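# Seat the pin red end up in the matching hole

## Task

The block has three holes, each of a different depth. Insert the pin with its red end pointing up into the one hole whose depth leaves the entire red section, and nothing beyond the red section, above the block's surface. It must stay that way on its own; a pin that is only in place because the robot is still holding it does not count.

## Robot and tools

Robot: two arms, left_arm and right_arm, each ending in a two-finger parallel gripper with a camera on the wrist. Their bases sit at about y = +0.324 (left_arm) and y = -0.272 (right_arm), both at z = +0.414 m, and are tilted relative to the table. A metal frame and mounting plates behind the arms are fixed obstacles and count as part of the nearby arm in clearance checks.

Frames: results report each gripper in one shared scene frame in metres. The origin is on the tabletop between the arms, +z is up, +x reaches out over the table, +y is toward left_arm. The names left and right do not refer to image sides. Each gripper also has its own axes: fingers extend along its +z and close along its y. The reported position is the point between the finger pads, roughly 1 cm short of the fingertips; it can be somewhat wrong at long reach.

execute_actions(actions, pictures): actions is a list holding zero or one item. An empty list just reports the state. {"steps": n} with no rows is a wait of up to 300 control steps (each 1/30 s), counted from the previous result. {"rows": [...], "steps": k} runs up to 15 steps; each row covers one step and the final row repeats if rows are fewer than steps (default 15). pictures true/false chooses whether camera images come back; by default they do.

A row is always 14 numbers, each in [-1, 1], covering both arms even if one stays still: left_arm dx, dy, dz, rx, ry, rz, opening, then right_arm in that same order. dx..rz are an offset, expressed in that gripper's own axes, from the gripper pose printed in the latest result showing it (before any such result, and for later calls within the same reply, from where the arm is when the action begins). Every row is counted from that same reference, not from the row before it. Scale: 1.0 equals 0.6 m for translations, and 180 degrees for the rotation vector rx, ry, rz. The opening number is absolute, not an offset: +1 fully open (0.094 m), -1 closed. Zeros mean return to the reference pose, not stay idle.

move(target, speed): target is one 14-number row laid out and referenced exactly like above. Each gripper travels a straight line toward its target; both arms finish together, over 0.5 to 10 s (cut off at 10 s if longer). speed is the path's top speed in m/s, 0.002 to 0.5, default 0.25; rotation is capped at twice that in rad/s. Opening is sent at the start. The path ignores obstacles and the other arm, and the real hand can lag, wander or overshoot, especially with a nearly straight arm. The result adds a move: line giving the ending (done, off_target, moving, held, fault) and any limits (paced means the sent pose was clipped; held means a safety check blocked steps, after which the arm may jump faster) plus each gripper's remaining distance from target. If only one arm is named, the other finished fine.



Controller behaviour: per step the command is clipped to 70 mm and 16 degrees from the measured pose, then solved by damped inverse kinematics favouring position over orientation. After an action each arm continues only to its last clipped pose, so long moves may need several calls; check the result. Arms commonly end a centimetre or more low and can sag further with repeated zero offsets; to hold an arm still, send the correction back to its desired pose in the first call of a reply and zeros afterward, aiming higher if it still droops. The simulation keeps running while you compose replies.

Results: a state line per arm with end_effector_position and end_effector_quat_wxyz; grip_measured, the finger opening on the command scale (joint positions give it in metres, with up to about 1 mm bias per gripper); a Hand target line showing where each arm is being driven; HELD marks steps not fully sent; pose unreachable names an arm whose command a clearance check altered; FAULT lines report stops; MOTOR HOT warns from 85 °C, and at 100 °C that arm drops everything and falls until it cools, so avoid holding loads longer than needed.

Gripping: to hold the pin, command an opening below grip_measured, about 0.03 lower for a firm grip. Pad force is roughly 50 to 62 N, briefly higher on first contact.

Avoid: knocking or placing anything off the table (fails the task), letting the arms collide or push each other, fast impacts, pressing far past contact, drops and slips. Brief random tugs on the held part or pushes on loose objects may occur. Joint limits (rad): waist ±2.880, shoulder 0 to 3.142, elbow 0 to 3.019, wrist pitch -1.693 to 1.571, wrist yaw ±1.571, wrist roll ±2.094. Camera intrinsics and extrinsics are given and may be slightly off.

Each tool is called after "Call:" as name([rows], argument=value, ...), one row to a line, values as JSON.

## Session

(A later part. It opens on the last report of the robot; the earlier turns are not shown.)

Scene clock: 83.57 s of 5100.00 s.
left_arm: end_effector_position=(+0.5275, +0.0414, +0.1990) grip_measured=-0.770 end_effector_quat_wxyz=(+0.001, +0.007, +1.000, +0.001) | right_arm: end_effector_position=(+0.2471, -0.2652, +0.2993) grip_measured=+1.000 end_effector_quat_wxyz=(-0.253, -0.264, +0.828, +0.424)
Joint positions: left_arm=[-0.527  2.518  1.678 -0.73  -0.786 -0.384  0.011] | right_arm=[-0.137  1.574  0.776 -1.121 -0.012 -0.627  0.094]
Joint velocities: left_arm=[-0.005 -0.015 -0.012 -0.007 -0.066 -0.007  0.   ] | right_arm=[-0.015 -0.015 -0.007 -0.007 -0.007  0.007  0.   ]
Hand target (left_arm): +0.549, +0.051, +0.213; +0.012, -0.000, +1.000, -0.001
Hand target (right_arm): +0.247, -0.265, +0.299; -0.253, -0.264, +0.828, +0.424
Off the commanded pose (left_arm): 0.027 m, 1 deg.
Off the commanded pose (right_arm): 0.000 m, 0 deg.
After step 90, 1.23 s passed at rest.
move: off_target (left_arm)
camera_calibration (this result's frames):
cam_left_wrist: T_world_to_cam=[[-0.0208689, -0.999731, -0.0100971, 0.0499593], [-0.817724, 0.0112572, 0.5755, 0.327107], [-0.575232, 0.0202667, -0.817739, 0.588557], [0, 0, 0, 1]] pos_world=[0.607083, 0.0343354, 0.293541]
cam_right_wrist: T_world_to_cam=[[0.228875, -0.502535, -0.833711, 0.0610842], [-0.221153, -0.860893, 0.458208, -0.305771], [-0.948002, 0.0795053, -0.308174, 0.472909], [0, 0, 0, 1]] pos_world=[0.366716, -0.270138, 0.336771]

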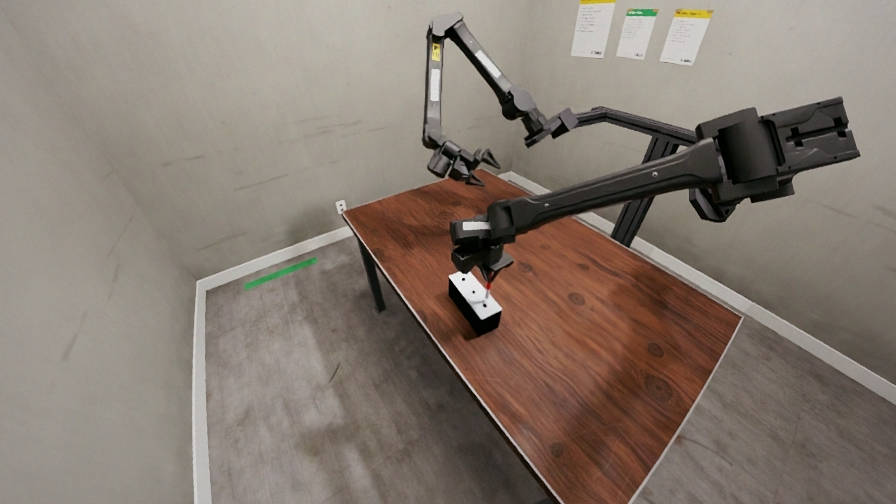

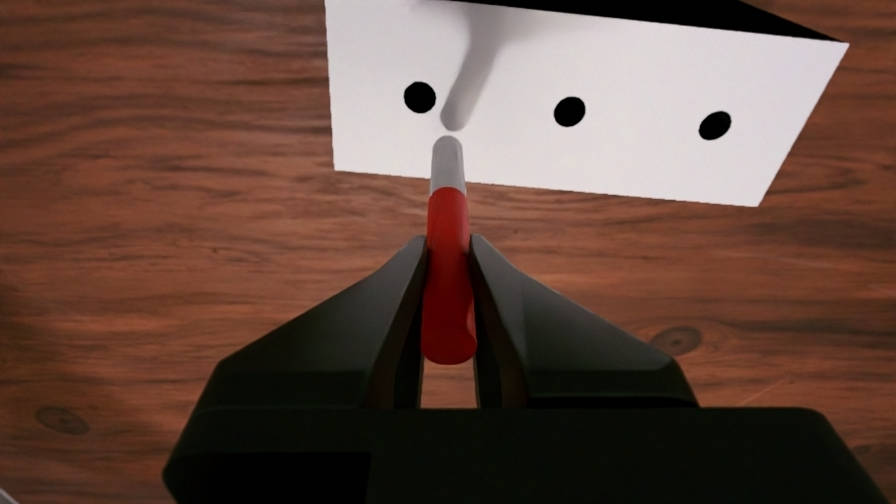

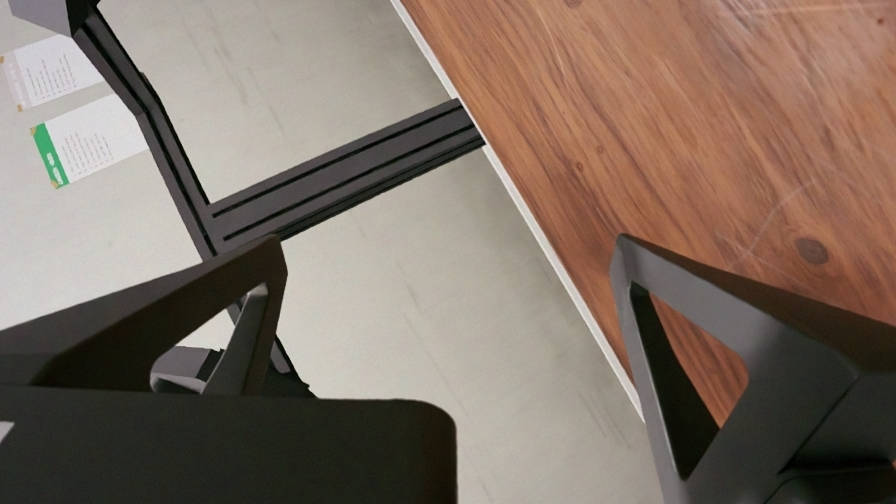

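Call:
move(target=[-0.059,0.036,-0.015,0,-0.008,-0.004,-0.81,0,0,0,0,0,0,1], speed=0.05)

Scene clock: 89.03 s of 5100.00 s.
left_arm: end_effector_position=(+0.5381, +0.0512, +0.1933) grip_measured=-0.770 end_effector_quat_wxyz=(+0.001, +0.011, +1.000, +0.004) | right_arm: end_effector_position=(+0.2471, -0.2652, +0.2993) grip_measured=+1.000 end_effector_quat_wxyz=(-0.253, -0.264, +0.828, +0.424)
Joint positions: left_arm=[-0.506  2.518  1.696 -0.73  -0.79  -0.349  0.011] | right_arm=[-0.137  1.574  0.776 -1.121 -0.012 -0.627  0.094]
Joint velocities: left_arm=[-0.005 -0.015 -0.002 -0.007  0.022  0.037 -0.   ] | right_arm=[ 0.005 -0.005 -0.002  0.007  0.007  0.007  0.   ]
Hand target (left_arm): +0.563, +0.064, +0.208; +0.014, +0.000, +1.000, +0.002
Hand target (right_arm): +0.247, -0.265, +0.299; -0.253, -0.264, +0.828, +0.424
Off the commanded pose (left_arm): 0.031 m, 2 deg.
Off the commanded pose (right_arm): 0.000 m, 0 deg.
After step 90, 1.27 s passed at rest.
move: off_target (left_arm)
camera_calibration (this result's frames):
cam_left_wrist: T_world_to_cam=[[-0.0297411, -0.999442, -0.015174, 0.0656279], [-0.817705, 0.0155966, 0.575426, 0.338716], [-0.574868, 0.0295216, -0.817713, 0.589118], [0, 0, 0, 1]] pos_world=[0.617587, 0.0429168, 0.28782]
cam_right_wrist: T_world_to_cam=[[0.228875, -0.502535, -0.833711, 0.0610842], [-0.221153, -0.860893, 0.458208, -0.305771], [-0.948002, 0.0795053, -0.308174, 0.472909], [0, 0, 0, 1]] pos_world=[0.366716, -0.270138, 0.336771]

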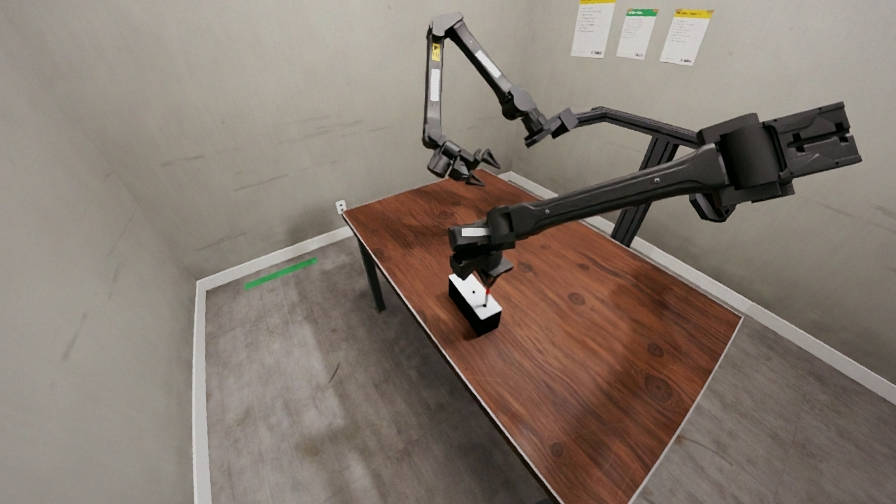

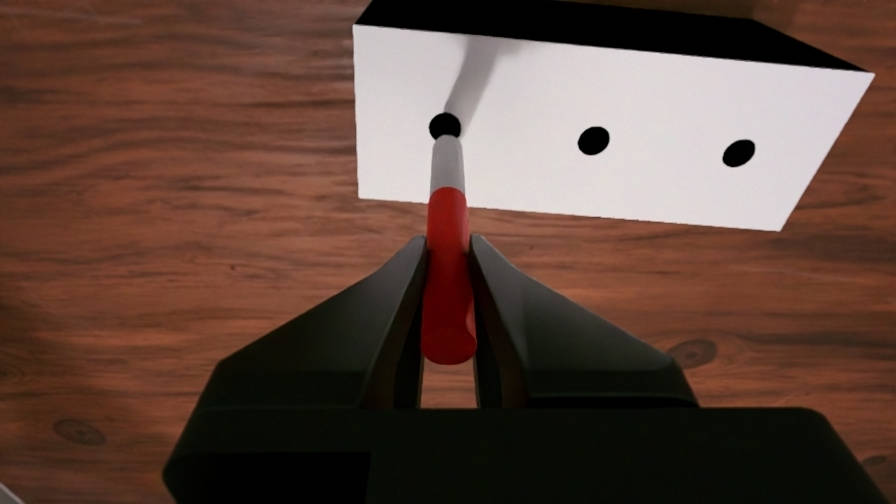

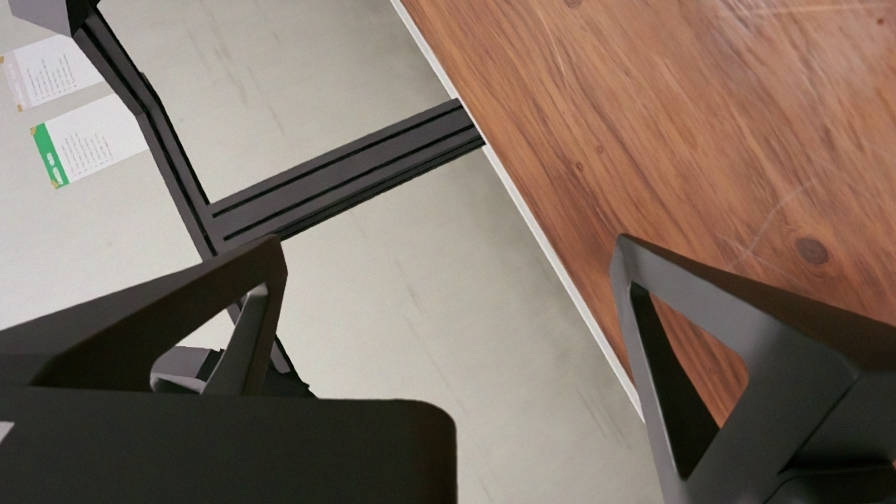

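Call:
move(target=[-0.046,0.009,0.006,0.002,-0.008,-0.006,-0.81,0,0,0,0,0,0,1], speed=0.04)

Scene clock: 93.70 s of 5100.00 s.
left_arm: end_effector_position=(+0.5516, +0.0561, +0.1896) grip_measured=-0.770 end_effector_quat_wxyz=(+0.005, +0.009, +1.000, +0.003) | right_arm: end_effector_position=(+0.2471, -0.2652, +0.2993) grip_measured=+1.000 end_effector_quat_wxyz=(-0.253, -0.264, +0.828, +0.424)
Joint positions: left_arm=[-0.492  2.525  1.727 -0.73  -0.79  -0.325  0.011] | right_arm=[-0.137  1.574  0.776 -1.121 -0.012 -0.627  0.094]
Joint velocities: left_arm=[-0.005  0.015  0.002 -0.002  0.007  0.022  0.001] | right_arm=[-0.015  0.005  0.022  0.007 -0.007  0.022  0.   ]
Hand target (left_arm): +0.565, +0.057, +0.190; +0.014, +0.002, +1.000, +0.001
Hand target (right_arm): +0.247, -0.265, +0.299; -0.253, -0.264, +0.828, +0.424
Off the commanded pose (left_arm): 0.014 m, 1 deg.
Off the commanded pose (right_arm): 0.000 m, 0 deg.
After step 90, 0.63 s passed at rest.
move: off_target (left_arm)
camera_calibration (this result's frames):
cam_left_wrist: T_world_to_cam=[[-0.0254285, -0.999588, -0.0133397, 0.0682042], [-0.82156, 0.0132933, 0.569967, 0.355111], [-0.569555, 0.0254528, -0.821559, 0.591785], [0, 0, 0, 1]] pos_world=[0.630533, 0.0483929, 0.284694]
cam_right_wrist: T_world_to_cam=[[0.228875, -0.502535, -0.833711, 0.0610842], [-0.221153, -0.860893, 0.458208, -0.305771], [-0.948002, 0.0795053, -0.308174, 0.472909], [0, 0, 0, 1]] pos_world=[0.366716, -0.270138, 0.336771]

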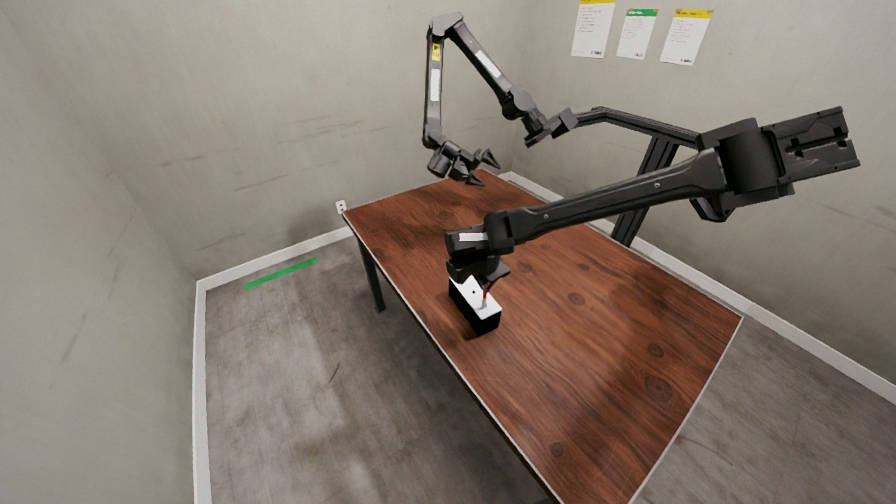

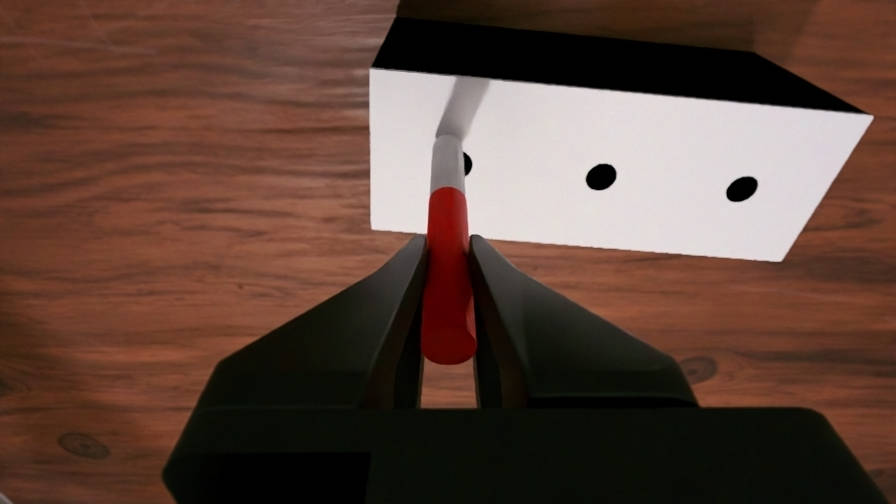

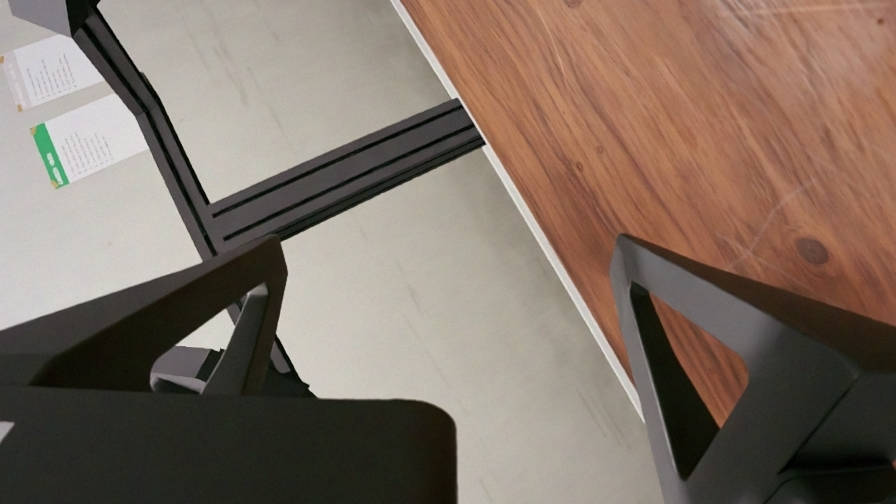

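Call:
move(target=[0.03,-0.01,-0.065,0.002,0,-0.004,-0.81,0,0,0,0,0,0,1], speed=0.08)

Scene clock: 99.67 s of 5100.00 s.
left_arm: end_effector_position=(+0.5255, +0.0559, +0.2022) grip_measured=-0.771 end_effector_quat_wxyz=(-0.009, +0.002, +1.000, +0.007) | right_arm: end_effector_position=(+0.2471, -0.2652, +0.2993) grip_measured=+1.000 end_effector_quat_wxyz=(-0.253, -0.264, +0.828, +0.424)
Joint positions: left_arm=[-0.516  2.494  1.663 -0.763 -0.788 -0.403  0.011] | right_arm=[-0.137  1.574  0.776 -1.121 -0.012 -0.627  0.094]
Joint velocities: left_arm=[ 0.005 -0.005 -0.002 -0.007  0.022 -0.007  0.   ] | right_arm=[-0.015 -0.005 -0.017 -0.012  0.007 -0.007  0.   ]
Hand target (left_arm): +0.533, +0.050, +0.228; +0.005, +0.003, +1.000, -0.001
Hand target (right_arm): +0.247, -0.265, +0.299; -0.253, -0.264, +0.828, +0.424
Off the commanded pose (left_arm): 0.028 m, 2 deg.
Off the commanded pose (right_arm): 0.000 m, 0 deg.
After step 90, 1.90 s passed at rest.
move: off_target (left_arm)
camera_calibration (this result's frames):
cam_left_wrist: T_world_to_cam=[[-0.0120207, -0.999705, -0.0211203, 0.062056], [-0.805557, -0.00283145, 0.592511, 0.314398], [-0.592396, 0.024136, -0.805285, 0.596097], [0, 0, 0, 1]] pos_world=[0.607138, 0.0485405, 0.295055]
cam_right_wrist: T_world_to_cam=[[0.228875, -0.502535, -0.833711, 0.0610842], [-0.221153, -0.860893, 0.458208, -0.305771], [-0.948002, 0.0795053, -0.308174, 0.472909], [0, 0, 0, 1]] pos_world=[0.366716, -0.270138, 0.336771]

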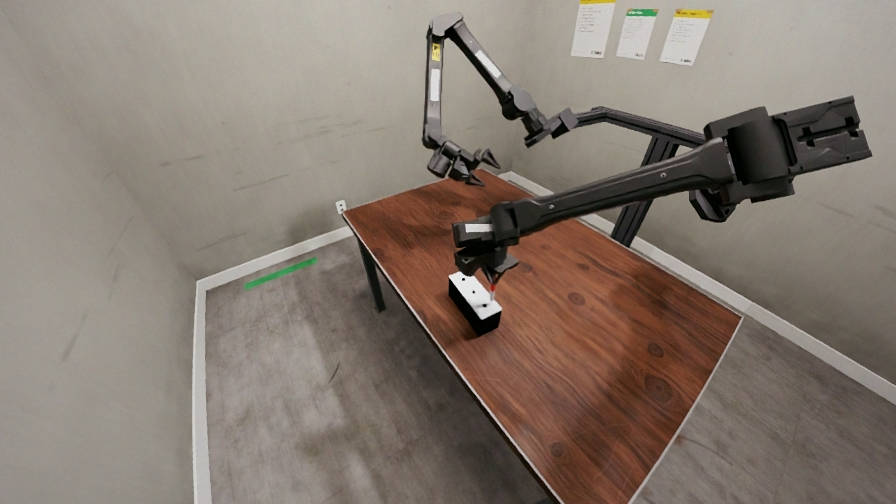

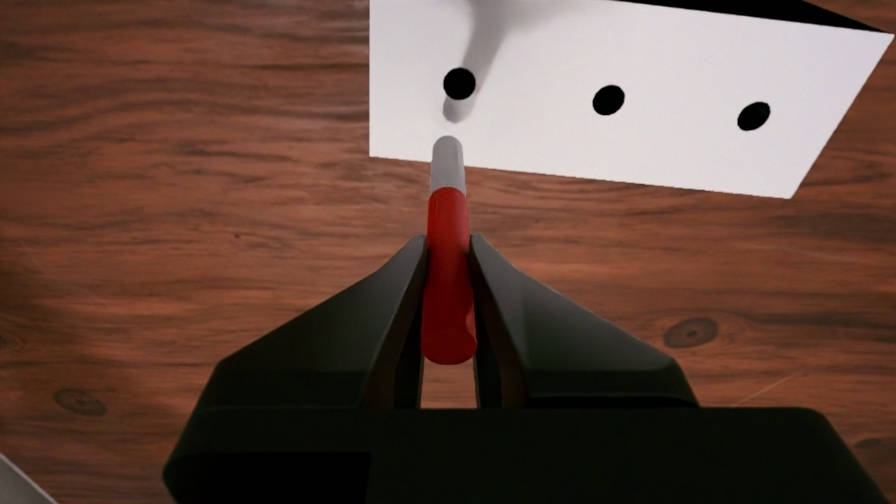

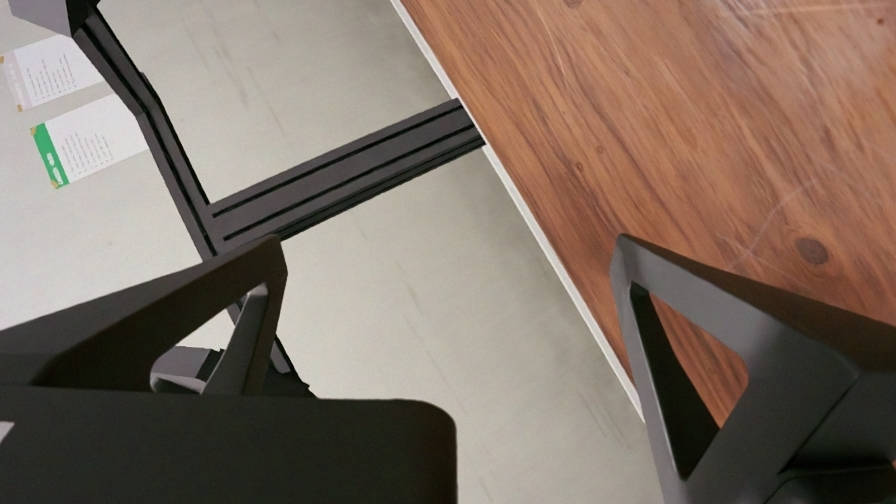

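Call:
move(target=[-0.048,-0.004,0.025,0.006,-0.014,0,-0.81,0,0,0,0,0,0,1], speed=0.04)

Scene clock: 106.30 s of 5100.00 s.
left_arm: end_effector_position=(+0.5383, +0.0548, +0.1862) grip_measured=-0.771 end_effector_quat_wxyz=(+0.002, +0.012, +1.000, +0.003) | right_arm: end_effector_position=(+0.2471, -0.2652, +0.2993) grip_measured=+1.000 end_effector_quat_wxyz=(-0.253, -0.264, +0.828, +0.424)
Joint positions: left_arm=[-0.494  2.519  1.688 -0.708 -0.788 -0.329  0.011] | right_arm=[-0.137  1.574  0.776 -1.121 -0.012 -0.627  0.094]
Joint velocities: left_arm=[-0.005  0.005  0.007 -0.002  0.007 -0.022  0.   ] | right_arm=[-0.005  0.005  0.022 -0.002 -0.066 -0.037  0.   ]
Hand target (left_arm): +0.554, +0.054, +0.187; +0.013, +0.002, +1.000, -0.002
Hand target (right_arm): +0.247, -0.265, +0.299; -0.253, -0.264, +0.828, +0.424
Off the commanded pose (left_arm): 0.016 m, 2 deg.
Off the commanded pose (right_arm): 0.000 m, 0 deg.
After step 90, 2.47 s passed at rest.
move: off_target (left_arm)
camera_calibration (this result's frames):
cam_left_wrist: T_world_to_cam=[[-0.030584, -0.999449, -0.0128882, 0.0692335], [-0.817972, 0.017616, 0.574988, 0.343005], [-0.574444, 0.0281277, -0.81806, 0.583322], [0, 0, 0, 1]] pos_world=[0.617772, 0.0467455, 0.280861]
cam_right_wrist: T_world_to_cam=[[0.228875, -0.502535, -0.833711, 0.0610842], [-0.221153, -0.860893, 0.458208, -0.305771], [-0.948002, 0.0795053, -0.308174, 0.472909], [0, 0, 0, 1]] pos_world=[0.366716, -0.270138, 0.336771]

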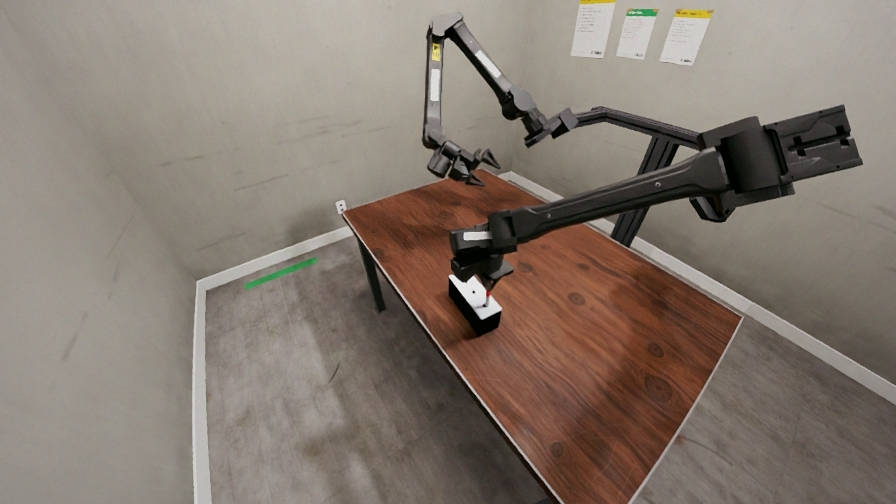

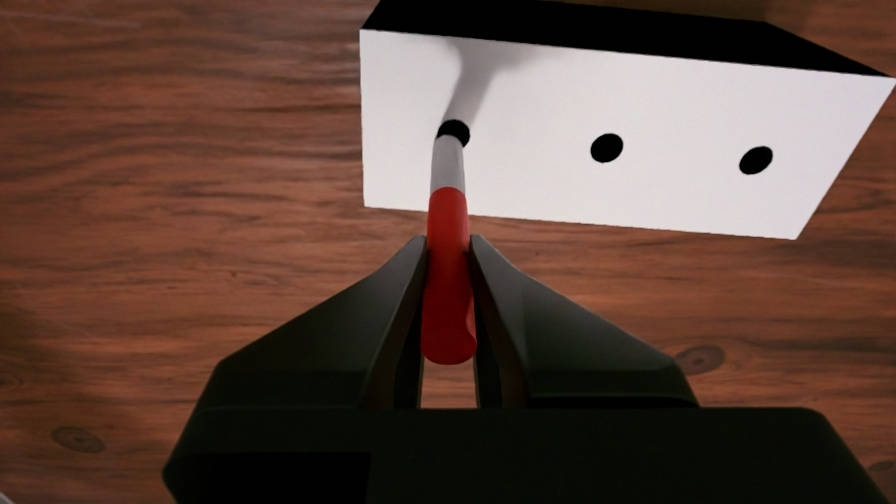

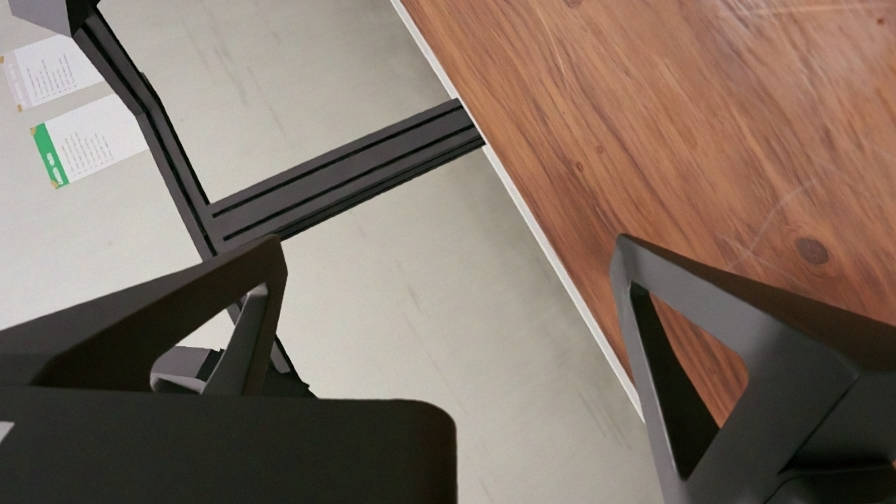

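Call:
move(target=[-0.030,-0.005,0.006,0.003,-0.007,-0.006,-0.81,0,0,0,0,0,0,1], speed=0.04)

Call:
zoom_image(camera="cam_left_wrist", region=[390, 90, 510, 210])

Scene clock: 116.37 s of 5100.00 s.
left_arm: end_effector_position=(+0.5417, +0.0518, +0.1845) grip_measured=-0.771 end_effector_quat_wxyz=(+0.003, +0.013, +1.000, +0.002) | right_arm: end_effector_position=(+0.2471, -0.2652, +0.2993) grip_measured=+1.000 end_effector_quat_wxyz=(-0.253, -0.264, +0.828, +0.424)
Joint positions: left_arm=[-0.494  2.529  1.704 -0.708 -0.788 -0.324  0.011] | right_arm=[-0.137  1.574  0.776 -1.121 -0.012 -0.627  0.094]
Joint velocities: left_arm=[ 0.005 -0.005  0.007  0.007 -0.095 -0.037  0.001] | right_arm=[ 0.015 -0.005 -0.007 -0.017  0.081 -0.022  0.   ]
Hand target (left_arm): +0.556, +0.052, +0.183; +0.013, +0.002, +1.000, -0.002
Hand target (right_arm): +0.247, -0.265, +0.299; -0.253, -0.264, +0.828, +0.424
Off the commanded pose (left_arm): 0.015 m, 2 deg.
Off the commanded pose (right_arm): 0.000 m, 0 deg.
After step 90, 6.30 s passed at rest.
move: off_target (left_arm)
camera_calibration (this result's frames):
cam_left_wrist: T_world_to_cam=[[-0.0321155, -0.999416, -0.0117136, 0.0668552], [-0.819967, 0.0196441, 0.572073, 0.348319], [-0.571509, 0.0279772, -0.820119, 0.582727], [0, 0, 0, 1]] pos_world=[0.620791, 0.0436706, 0.279425]
cam_right_wrist: T_world_to_cam=[[0.228875, -0.502535, -0.833711, 0.0610842], [-0.221153, -0.860893, 0.458208, -0.305771], [-0.948002, 0.0795053, -0.308174, 0.472909], [0, 0, 0, 1]] pos_world=[0.366716, -0.270138, 0.336771]

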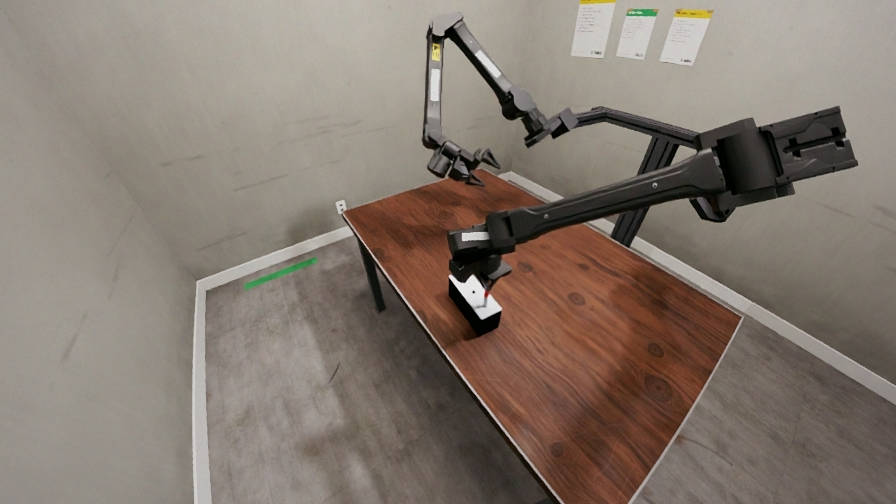

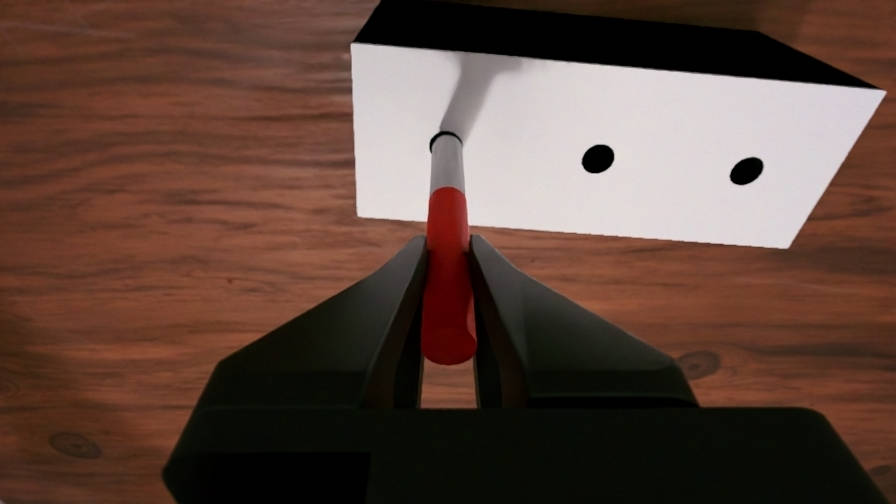

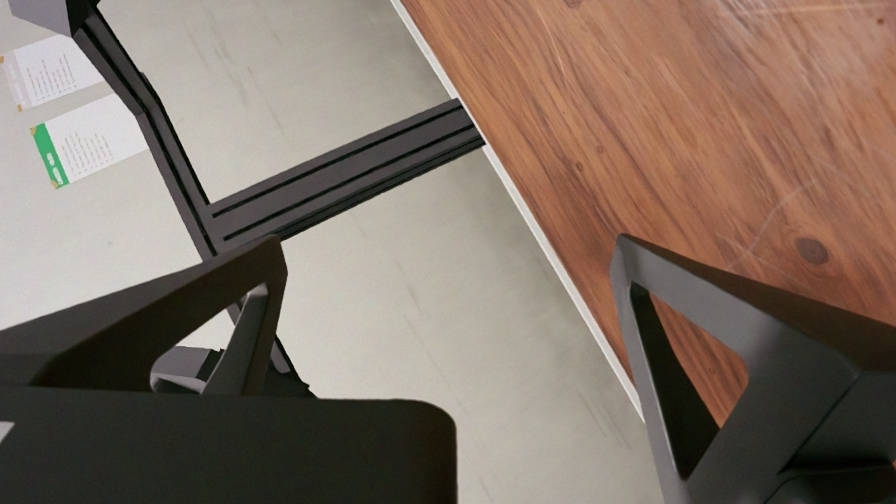

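Region (390, 90, 510, 210) of cam_left_wrist's 896x504 image, scaled by 4.200, with more detail than that image has.

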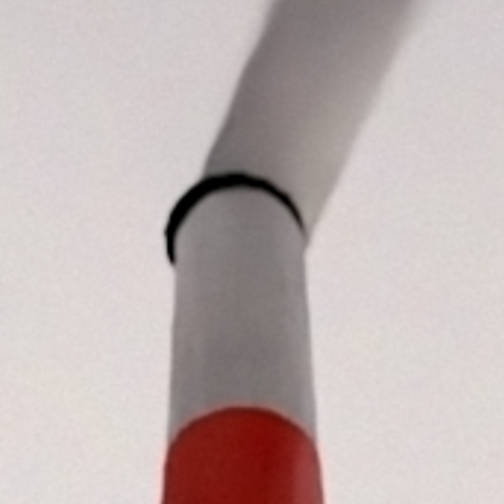

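Call:
execute_actions([
  {"rows":[[-0.023,0.001,0.004,0.003,-0.0065,-0.007,-0.81,0,0,0,0,0,0,1],[-0.022,0.001,0.006,0.003,-0.0065,-0.007,-0.81,0,0,0,0,0,0,1],[-0.022,0.001,0.008,0.003,-0.0065,-0.007,-0.81,0,0,0,0,0,0,1],[-0.021,0.001,0.010,0.003,-0.0065,-0.007,-0.81,0,0,0,0,0,0,1],[-0.021,0.001,0.012,0.003,-0.0065,-0.007,-0.81,0,0,0,0,0,0,1]]},
])

Call:
zoom_image(camera="cam_left_wrist", region=[390, 90, 510, 210])

Scene clock: 126.90 s of 5100.00 s.
left_arm: end_effector_position=(+0.5427, +0.0523, +0.1792) grip_measured=-0.771 end_effector_quat_wxyz=(+0.005, +0.010, +1.000, +0.001) | right_arm: end_effector_position=(+0.2471, -0.2652, +0.2993) grip_measured=+1.000 end_effector_quat_wxyz=(-0.253, -0.264, +0.828, +0.424)
Joint positions: left_arm=[-0.487  2.535  1.704 -0.69  -0.788 -0.315  0.011] | right_arm=[-0.137  1.574  0.776 -1.121 -0.012 -0.627  0.094]
Joint velocities: left_arm=[-0.005  0.005 -0.022 -0.007  0.081 -0.022  0.001] | right_arm=[-0.005 -0.015 -0.007  0.002  0.007 -0.037  0.   ]
Hand target (left_arm): +0.554, +0.052, +0.178; +0.014, +0.002, +1.000, -0.003
Hand target (right_arm): +0.247, -0.265, +0.299; -0.253, -0.264, +0.828, +0.424
Off the commanded pose (left_arm): 0.012 m, 1 deg.
Off the commanded pose (right_arm): 0.000 m, 0 deg.
Steps of this call (steps 1 to 90: nothing new was sent; then 7.03 s passed at rest; steps 91 to 105: all 15 steps of this action). Readings (end_effector_position):
91: left_arm (+0.5419, +0.0519, +0.1844) | right_arm (+0.2471, -0.2652, +0.2993)
92: left_arm (+0.5423, +0.0517, +0.1844) | right_arm (+0.2471, -0.2652, +0.2993)
94: left_arm (+0.5430, +0.0517, +0.1839) | right_arm (+0.2471, -0.2652, +0.2993)
98: left_arm (+0.5432, +0.0524, +0.1822) | right_arm (+0.2471, -0.2652, +0.2993)
105: the state above
camera_calibration (this result's frames):
cam_left_wrist: T_world_to_cam=[[-0.026997, -0.999577, -0.0108062, 0.0644404], [-0.822137, 0.0160526, 0.569063, 0.354125], [-0.568649, 0.0242472, -0.822223, 0.577951], [0, 0, 0, 1]] pos_world=[0.621531, 0.0447148, 0.274381]
cam_right_wrist: T_world_to_cam=[[0.228875, -0.502535, -0.833711, 0.0610842], [-0.221153, -0.860893, 0.458208, -0.305771], [-0.948002, 0.0795053, -0.308174, 0.472909], [0, 0, 0, 1]] pos_world=[0.366716, -0.270138, 0.336771]

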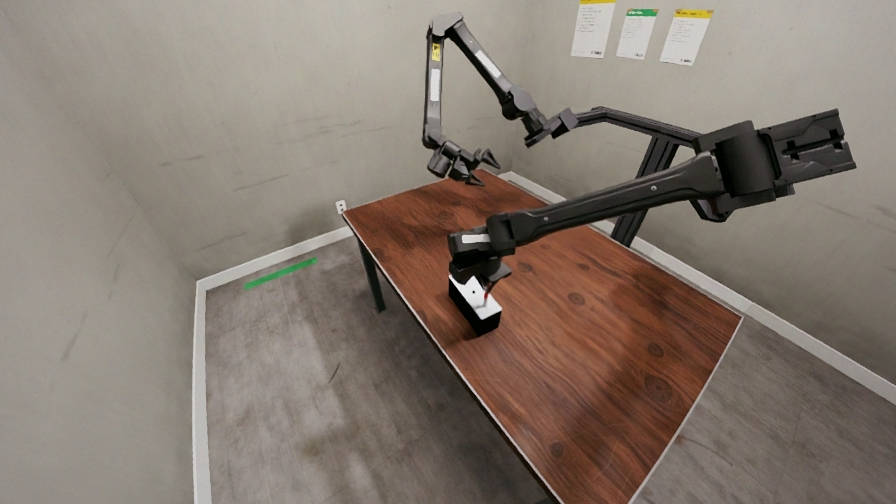

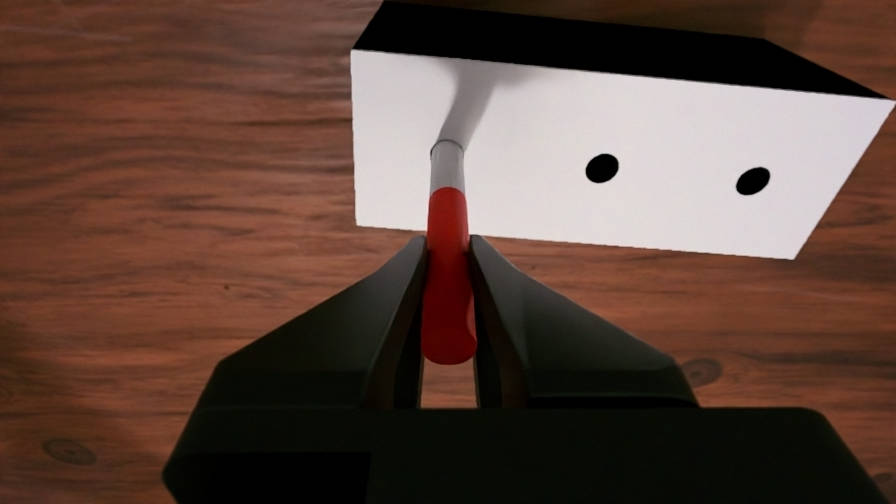

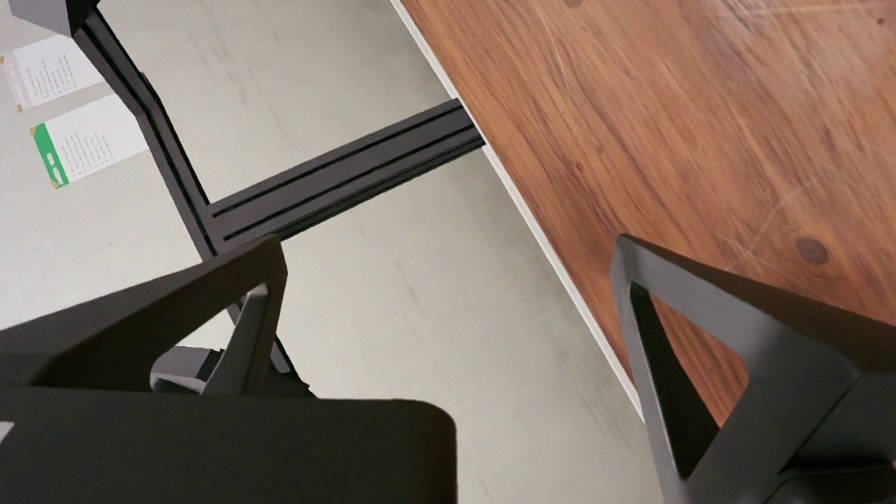

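Region (390, 90, 510, 210) of cam_left_wrist's 896x504 image, scaled by 4.200, with more detail than that image has.

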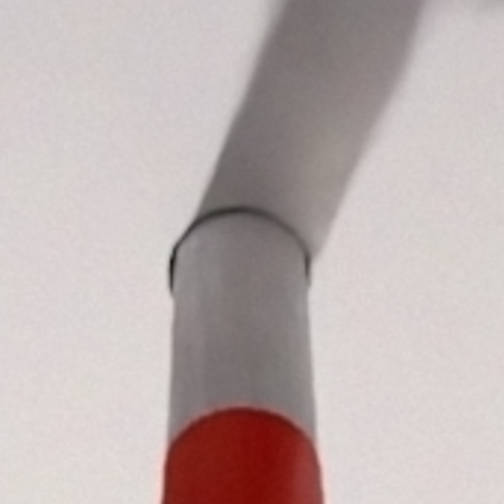

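Call:
execute_actions([
  {"rows":[[-0.019,0,0.005,0.003,-0.005,-0.005,-0.81,0,0,0,0,0,0,1],[-0.019,0,0.008,0.003,-0.005,-0.005,-0.81,0,0,0,0,0,0,1],[-0.019,0,0.011,0.003,-0.005,-0.005,-0.81,0,0,0,0,0,0,1],[-0.019,0,0.014,0.003,-0.005,-0.005,-0.81,0,0,0,0,0,0,1],[-0.019,0,0.017,0.003,-0.005,-0.005,-0.81,0,0,0,0,0,0,1],[-0.019,0,0.02,0.003,-0.005,-0.005,-0.81,0,0,0,0,0,0,1],[-0.019,0,0.023,0.003,-0.005,-0.005,-0.81,0,0,0,0,0,0,1],[-0.019,0,0.026,0.003,-0.005,-0.005,-0.81,0,0,0,0,0,0,1],[-0.019,0,0.029,0.003,-0.005,-0.005,-0.81,0,0,0,0,0,0,1],[-0.019,0,0.032,0.003,-0.005,-0.005,-0.81,0,0,0,0,0,0,1]]},
])

Scene clock: 138.07 s of 5100.00 s.
left_arm: end_effector_position=(+0.5422, +0.0530, +0.1618) grip_measured=-0.771 end_effector_quat_wxyz=(+0.005, +0.008, +1.000, +0.001) | right_arm: end_effector_position=(+0.2471, -0.2652, +0.2993) grip_measured=+1.000 end_effector_quat_wxyz=(-0.253, -0.264, +0.828, +0.424)
Joint positions: left_arm=[-0.467  2.556  1.708 -0.652 -0.787 -0.291  0.011] | right_arm=[-0.137  1.574  0.776 -1.121 -0.012 -0.627  0.094]
Joint velocities: left_arm=[-0.005  0.015 -0.017  0.007 -0.022 -0.051 -0.   ] | right_arm=[-0.005 -0.005  0.012 -0.007 -0.007  0.022  0.   ]
Hand target (left_arm): +0.554, +0.053, +0.160; +0.013, +0.002, +1.000, -0.003
Hand target (right_arm): +0.247, -0.265, +0.299; -0.253, -0.264, +0.828, +0.424
Off the commanded pose (left_arm): 0.012 m, 1 deg.
Off the commanded pose (right_arm): 0.000 m, 0 deg.
Steps of this call (steps 1 to 90: nothing new was sent; then 7.67 s passed at rest; steps 91 to 105: all 15 steps of this action). Readings (end_effector_position):
91: left_arm (+0.5426, +0.0524, +0.1789) | right_arm (+0.2471, -0.2652, +0.2993)
92: left_arm (+0.5428, +0.0523, +0.1789) | right_arm (+0.2471, -0.2652, +0.2993)
94: left_arm (+0.5430, +0.0525, +0.1780) | right_arm (+0.2471, -0.2652, +0.2993)
98: left_arm (+0.5426, +0.0524, +0.1730) | right_arm (+0.2471, -0.2652, +0.2993)
105: the state above
camera_calibration (this result's frames):
cam_left_wrist: T_world_to_cam=[[-0.0228468, -0.999686, -0.0102975, 0.0625372], [-0.822417, 0.0129371, 0.568738, 0.363913], [-0.568427, 0.0214626, -0.822454, 0.56344], [0, 0, 0, 1]] pos_world=[0.620991, 0.0457167, 0.257076]
cam_right_wrist: T_world_to_cam=[[0.228875, -0.502535, -0.833711, 0.0610842], [-0.221153, -0.860893, 0.458208, -0.305771], [-0.948002, 0.0795053, -0.308174, 0.472909], [0, 0, 0, 1]] pos_world=[0.366716, -0.270138, 0.336771]

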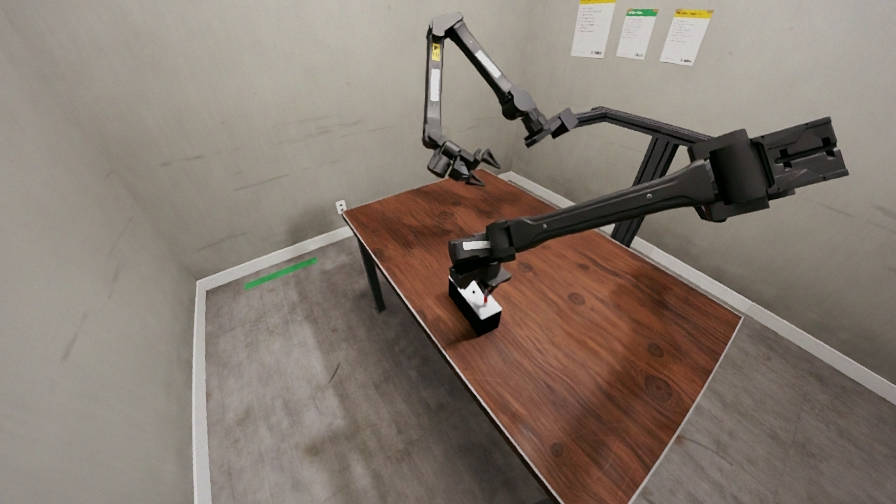

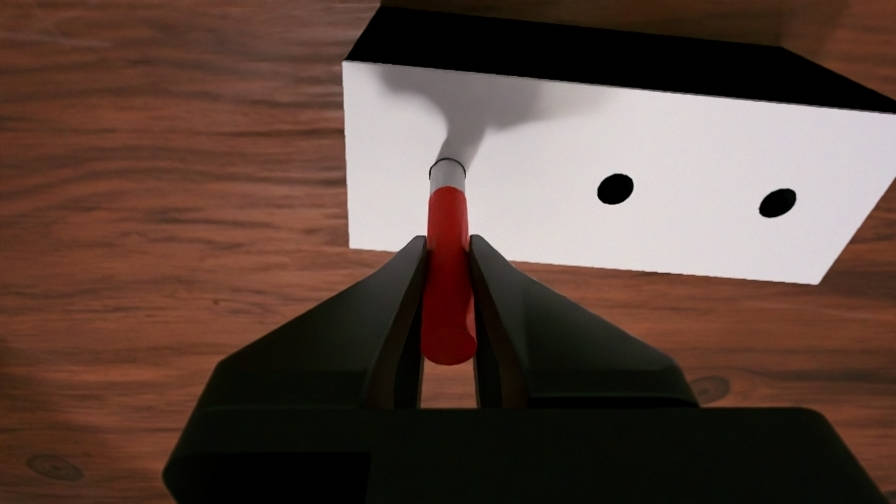

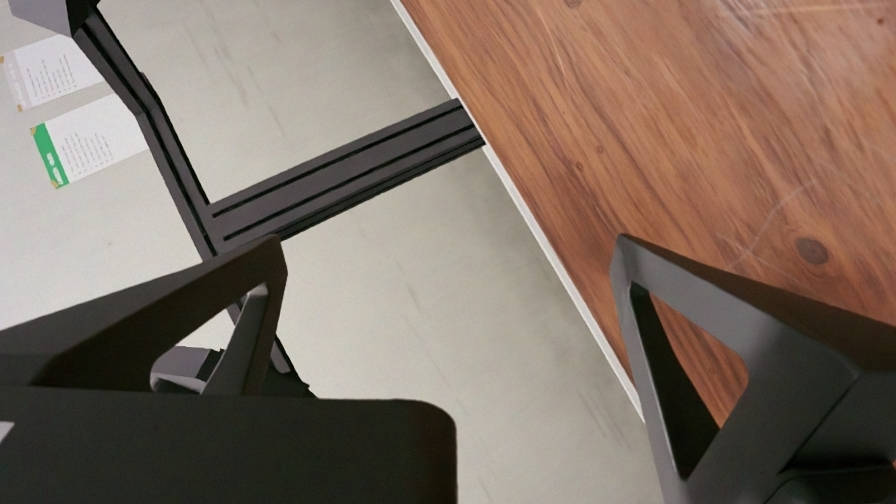

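Call:
execute_actions([
  {"rows":[[-0.019,0,0.006,0.003,-0.005,-0.004,-0.81,0,0,0,0,0,0,1],[-0.019,0,0.009,0.003,-0.005,-0.004,-0.81,0,0,0,0,0,0,1],[-0.019,0,0.012,0.003,-0.005,-0.004,-0.81,0,0,0,0,0,0,1],[-0.019,0,0.015,0.003,-0.005,-0.004,-0.81,0,0,0,0,0,0,1],[-0.019,0,0.018,0.003,-0.005,-0.004,-0.81,0,0,0,0,0,0,1],[-0.019,0,0.021,0.003,-0.005,-0.004,-0.81,0,0,0,0,0,0,1],[-0.019,0,0.024,0.003,-0.005,-0.004,-0.81,0,0,0,0,0,0,1],[-0.019,0,0.027,0.003,-0.005,-0.004,-0.81,0,0,0,0,0,0,1],[-0.019,0,0.03,0.003,-0.005,-0.004,-0.81,0,0,0,0,0,0,1],[-0.019,0,0.033,0.003,-0.005,-0.004,-0.81,0,0,0,0,0,0,1],[-0.019,0,0.036,0.003,-0.005,-0.004,-0.81,0,0,0,0,0,0,1],[-0.019,0,0.039,0.003,-0.005,-0.004,-0.81,0,0,0,0,0,0,1],[-0.019,0,0.042,0.003,-0.005,-0.004,-0.81,0,0,0,0,0,0,1]]},
], pictures=false)

Call:
wait(seconds=0.4)

Scene clock: 151.43 s of 5100.00 s.
left_arm: end_effector_position=(+0.5430, +0.0531, +0.1437) grip_measured=-0.771 end_effector_quat_wxyz=(+0.007, +0.008, +1.000, +0.001) | right_arm: end_effector_position=(+0.2471, -0.2652, +0.2993) grip_measured=+1.000 end_effector_quat_wxyz=(-0.253, -0.264, +0.828, +0.424)
Joint positions: left_arm=[-0.447  2.581  1.716 -0.61  -0.785 -0.259  0.011] | right_arm=[-0.137  1.574  0.776 -1.121 -0.012 -0.627  0.094]
Joint velocities: left_arm=[0.015 0.024 0.017 0.002 0.051 0.11  0.001] | right_arm=[-0.034 -0.005 -0.027 -0.012 -0.007  0.022  0.   ]
Hand target (left_arm): +0.553, +0.053, +0.137; +0.013, +0.002, +1.000, -0.003
Hand target (right_arm): +0.247, -0.265, +0.299; -0.253, -0.264, +0.828, +0.424
Off the commanded pose (left_arm): 0.013 m, 1 deg.
Off the commanded pose (right_arm): 0.000 m, 0 deg.
Steps of this call (steps 1 to 90: nothing new was sent; then 9.87 s passed at rest; steps 91 to 105: all 15 steps of this action). Readings (end_effector_position):
91: left_arm (+0.5422, +0.0528, +0.1617) | right_arm (+0.2471, -0.2652, +0.2993)
92: left_arm (+0.5425, +0.0529, +0.1615) | right_arm (+0.2471, -0.2652, +0.2993)
94: left_arm (+0.5428, +0.0528, +0.1609) | right_arm (+0.2471, -0.2652, +0.2993)
98: left_arm (+0.5422, +0.0528, +0.1554) | right_arm (+0.2471, -0.2652, +0.2993)
105: the state above

Scene clock: 151.83 s of 5100.00 s.
left_arm: end_effector_position=(+0.5428, +0.0530, +0.1429) grip_measured=-0.771 end_effector_quat_wxyz=(+0.007, +0.011, +1.000, +0.001) | right_arm: end_effector_position=(+0.2471, -0.2652, +0.2993) grip_measured=+1.000 end_effector_quat_wxyz=(-0.253, -0.264, +0.828, +0.424)
Joint positions: left_arm=[-0.446  2.582  1.717 -0.609 -0.785 -0.252  0.011] | right_arm=[-0.137  1.574  0.776 -1.121 -0.012 -0.627  0.094]
Joint velocities: left_arm=[ 0.005 -0.015  0.007 -0.002 -0.007  0.022 -0.001] | right_arm=[-0.005 -0.015 -0.022 -0.002  0.007 -0.022  0.   ]
Hand target (left_arm): +0.553, +0.053, +0.137; +0.013, +0.002, +1.000, -0.003
Hand target (right_arm): +0.247, -0.265, +0.299; -0.253, -0.264, +0.828, +0.424
Off the commanded pose (left_arm): 0.013 m, 1 deg.
Off the commanded pose (right_arm): 0.000 m, 0 deg.
Steps of this call (steps 1 to 12: nothing new was sent). Readings (end_effector_position):
1: left_arm (+0.5429, +0.0531, +0.1431) | right_arm (+0.2471, -0.2652, +0.2993)
2: left_arm (+0.5428, +0.0530, +0.1429) | right_arm (+0.2471, -0.2652, +0.2993)
4: left_arm (+0.5428, +0.0530, +0.1429) | right_arm (+0.2471, -0.2652, +0.2993)
8: left_arm (+0.5428, +0.0530, +0.1429) | right_arm (+0.2471, -0.2652, +0.2993)
12: the state above
camera_calibration (this result's frames):
cam_left_wrist: T_world_to_cam=[[-0.0283466, -0.999554, -0.00938622, 0.0652675], [-0.824087, 0.0180538, 0.566176, 0.376207], [-0.565754, 0.0237842, -0.824231, 0.546888], [0, 0, 0, 1]] pos_world=[0.621282, 0.0454391, 0.238375]
cam_right_wrist: T_world_to_cam=[[0.228875, -0.502535, -0.833711, 0.0610842], [-0.221153, -0.860893, 0.458208, -0.305771], [-0.948002, 0.0795053, -0.308174, 0.472909], [0, 0, 0, 1]] pos_world=[0.366716, -0.270138, 0.336771]

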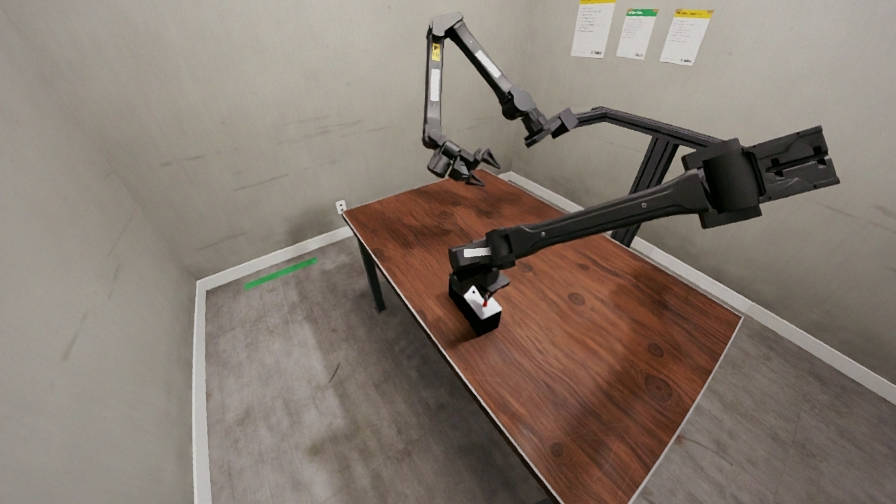

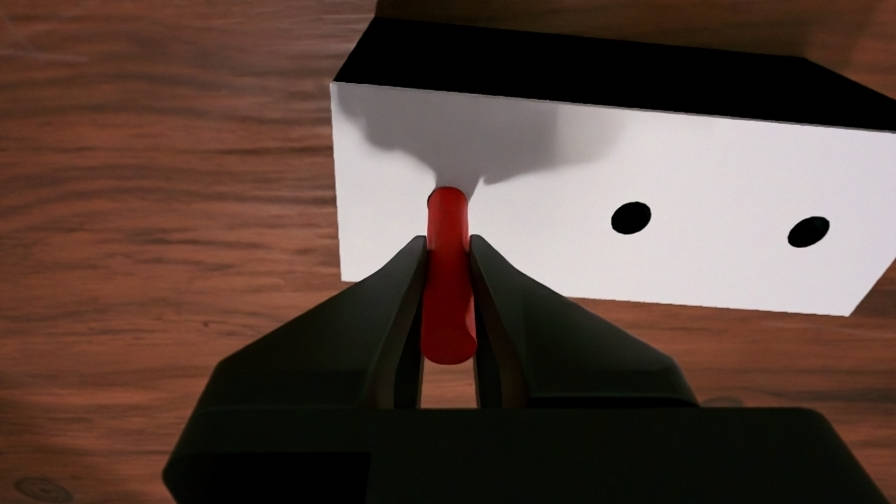

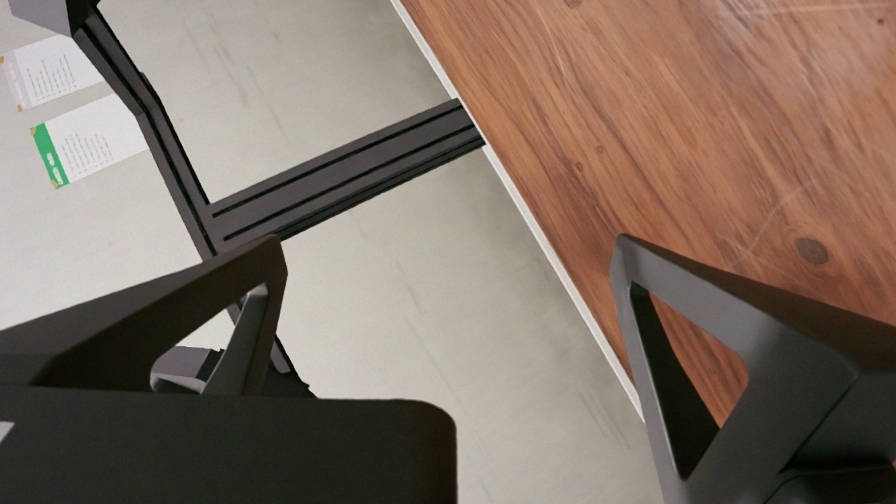

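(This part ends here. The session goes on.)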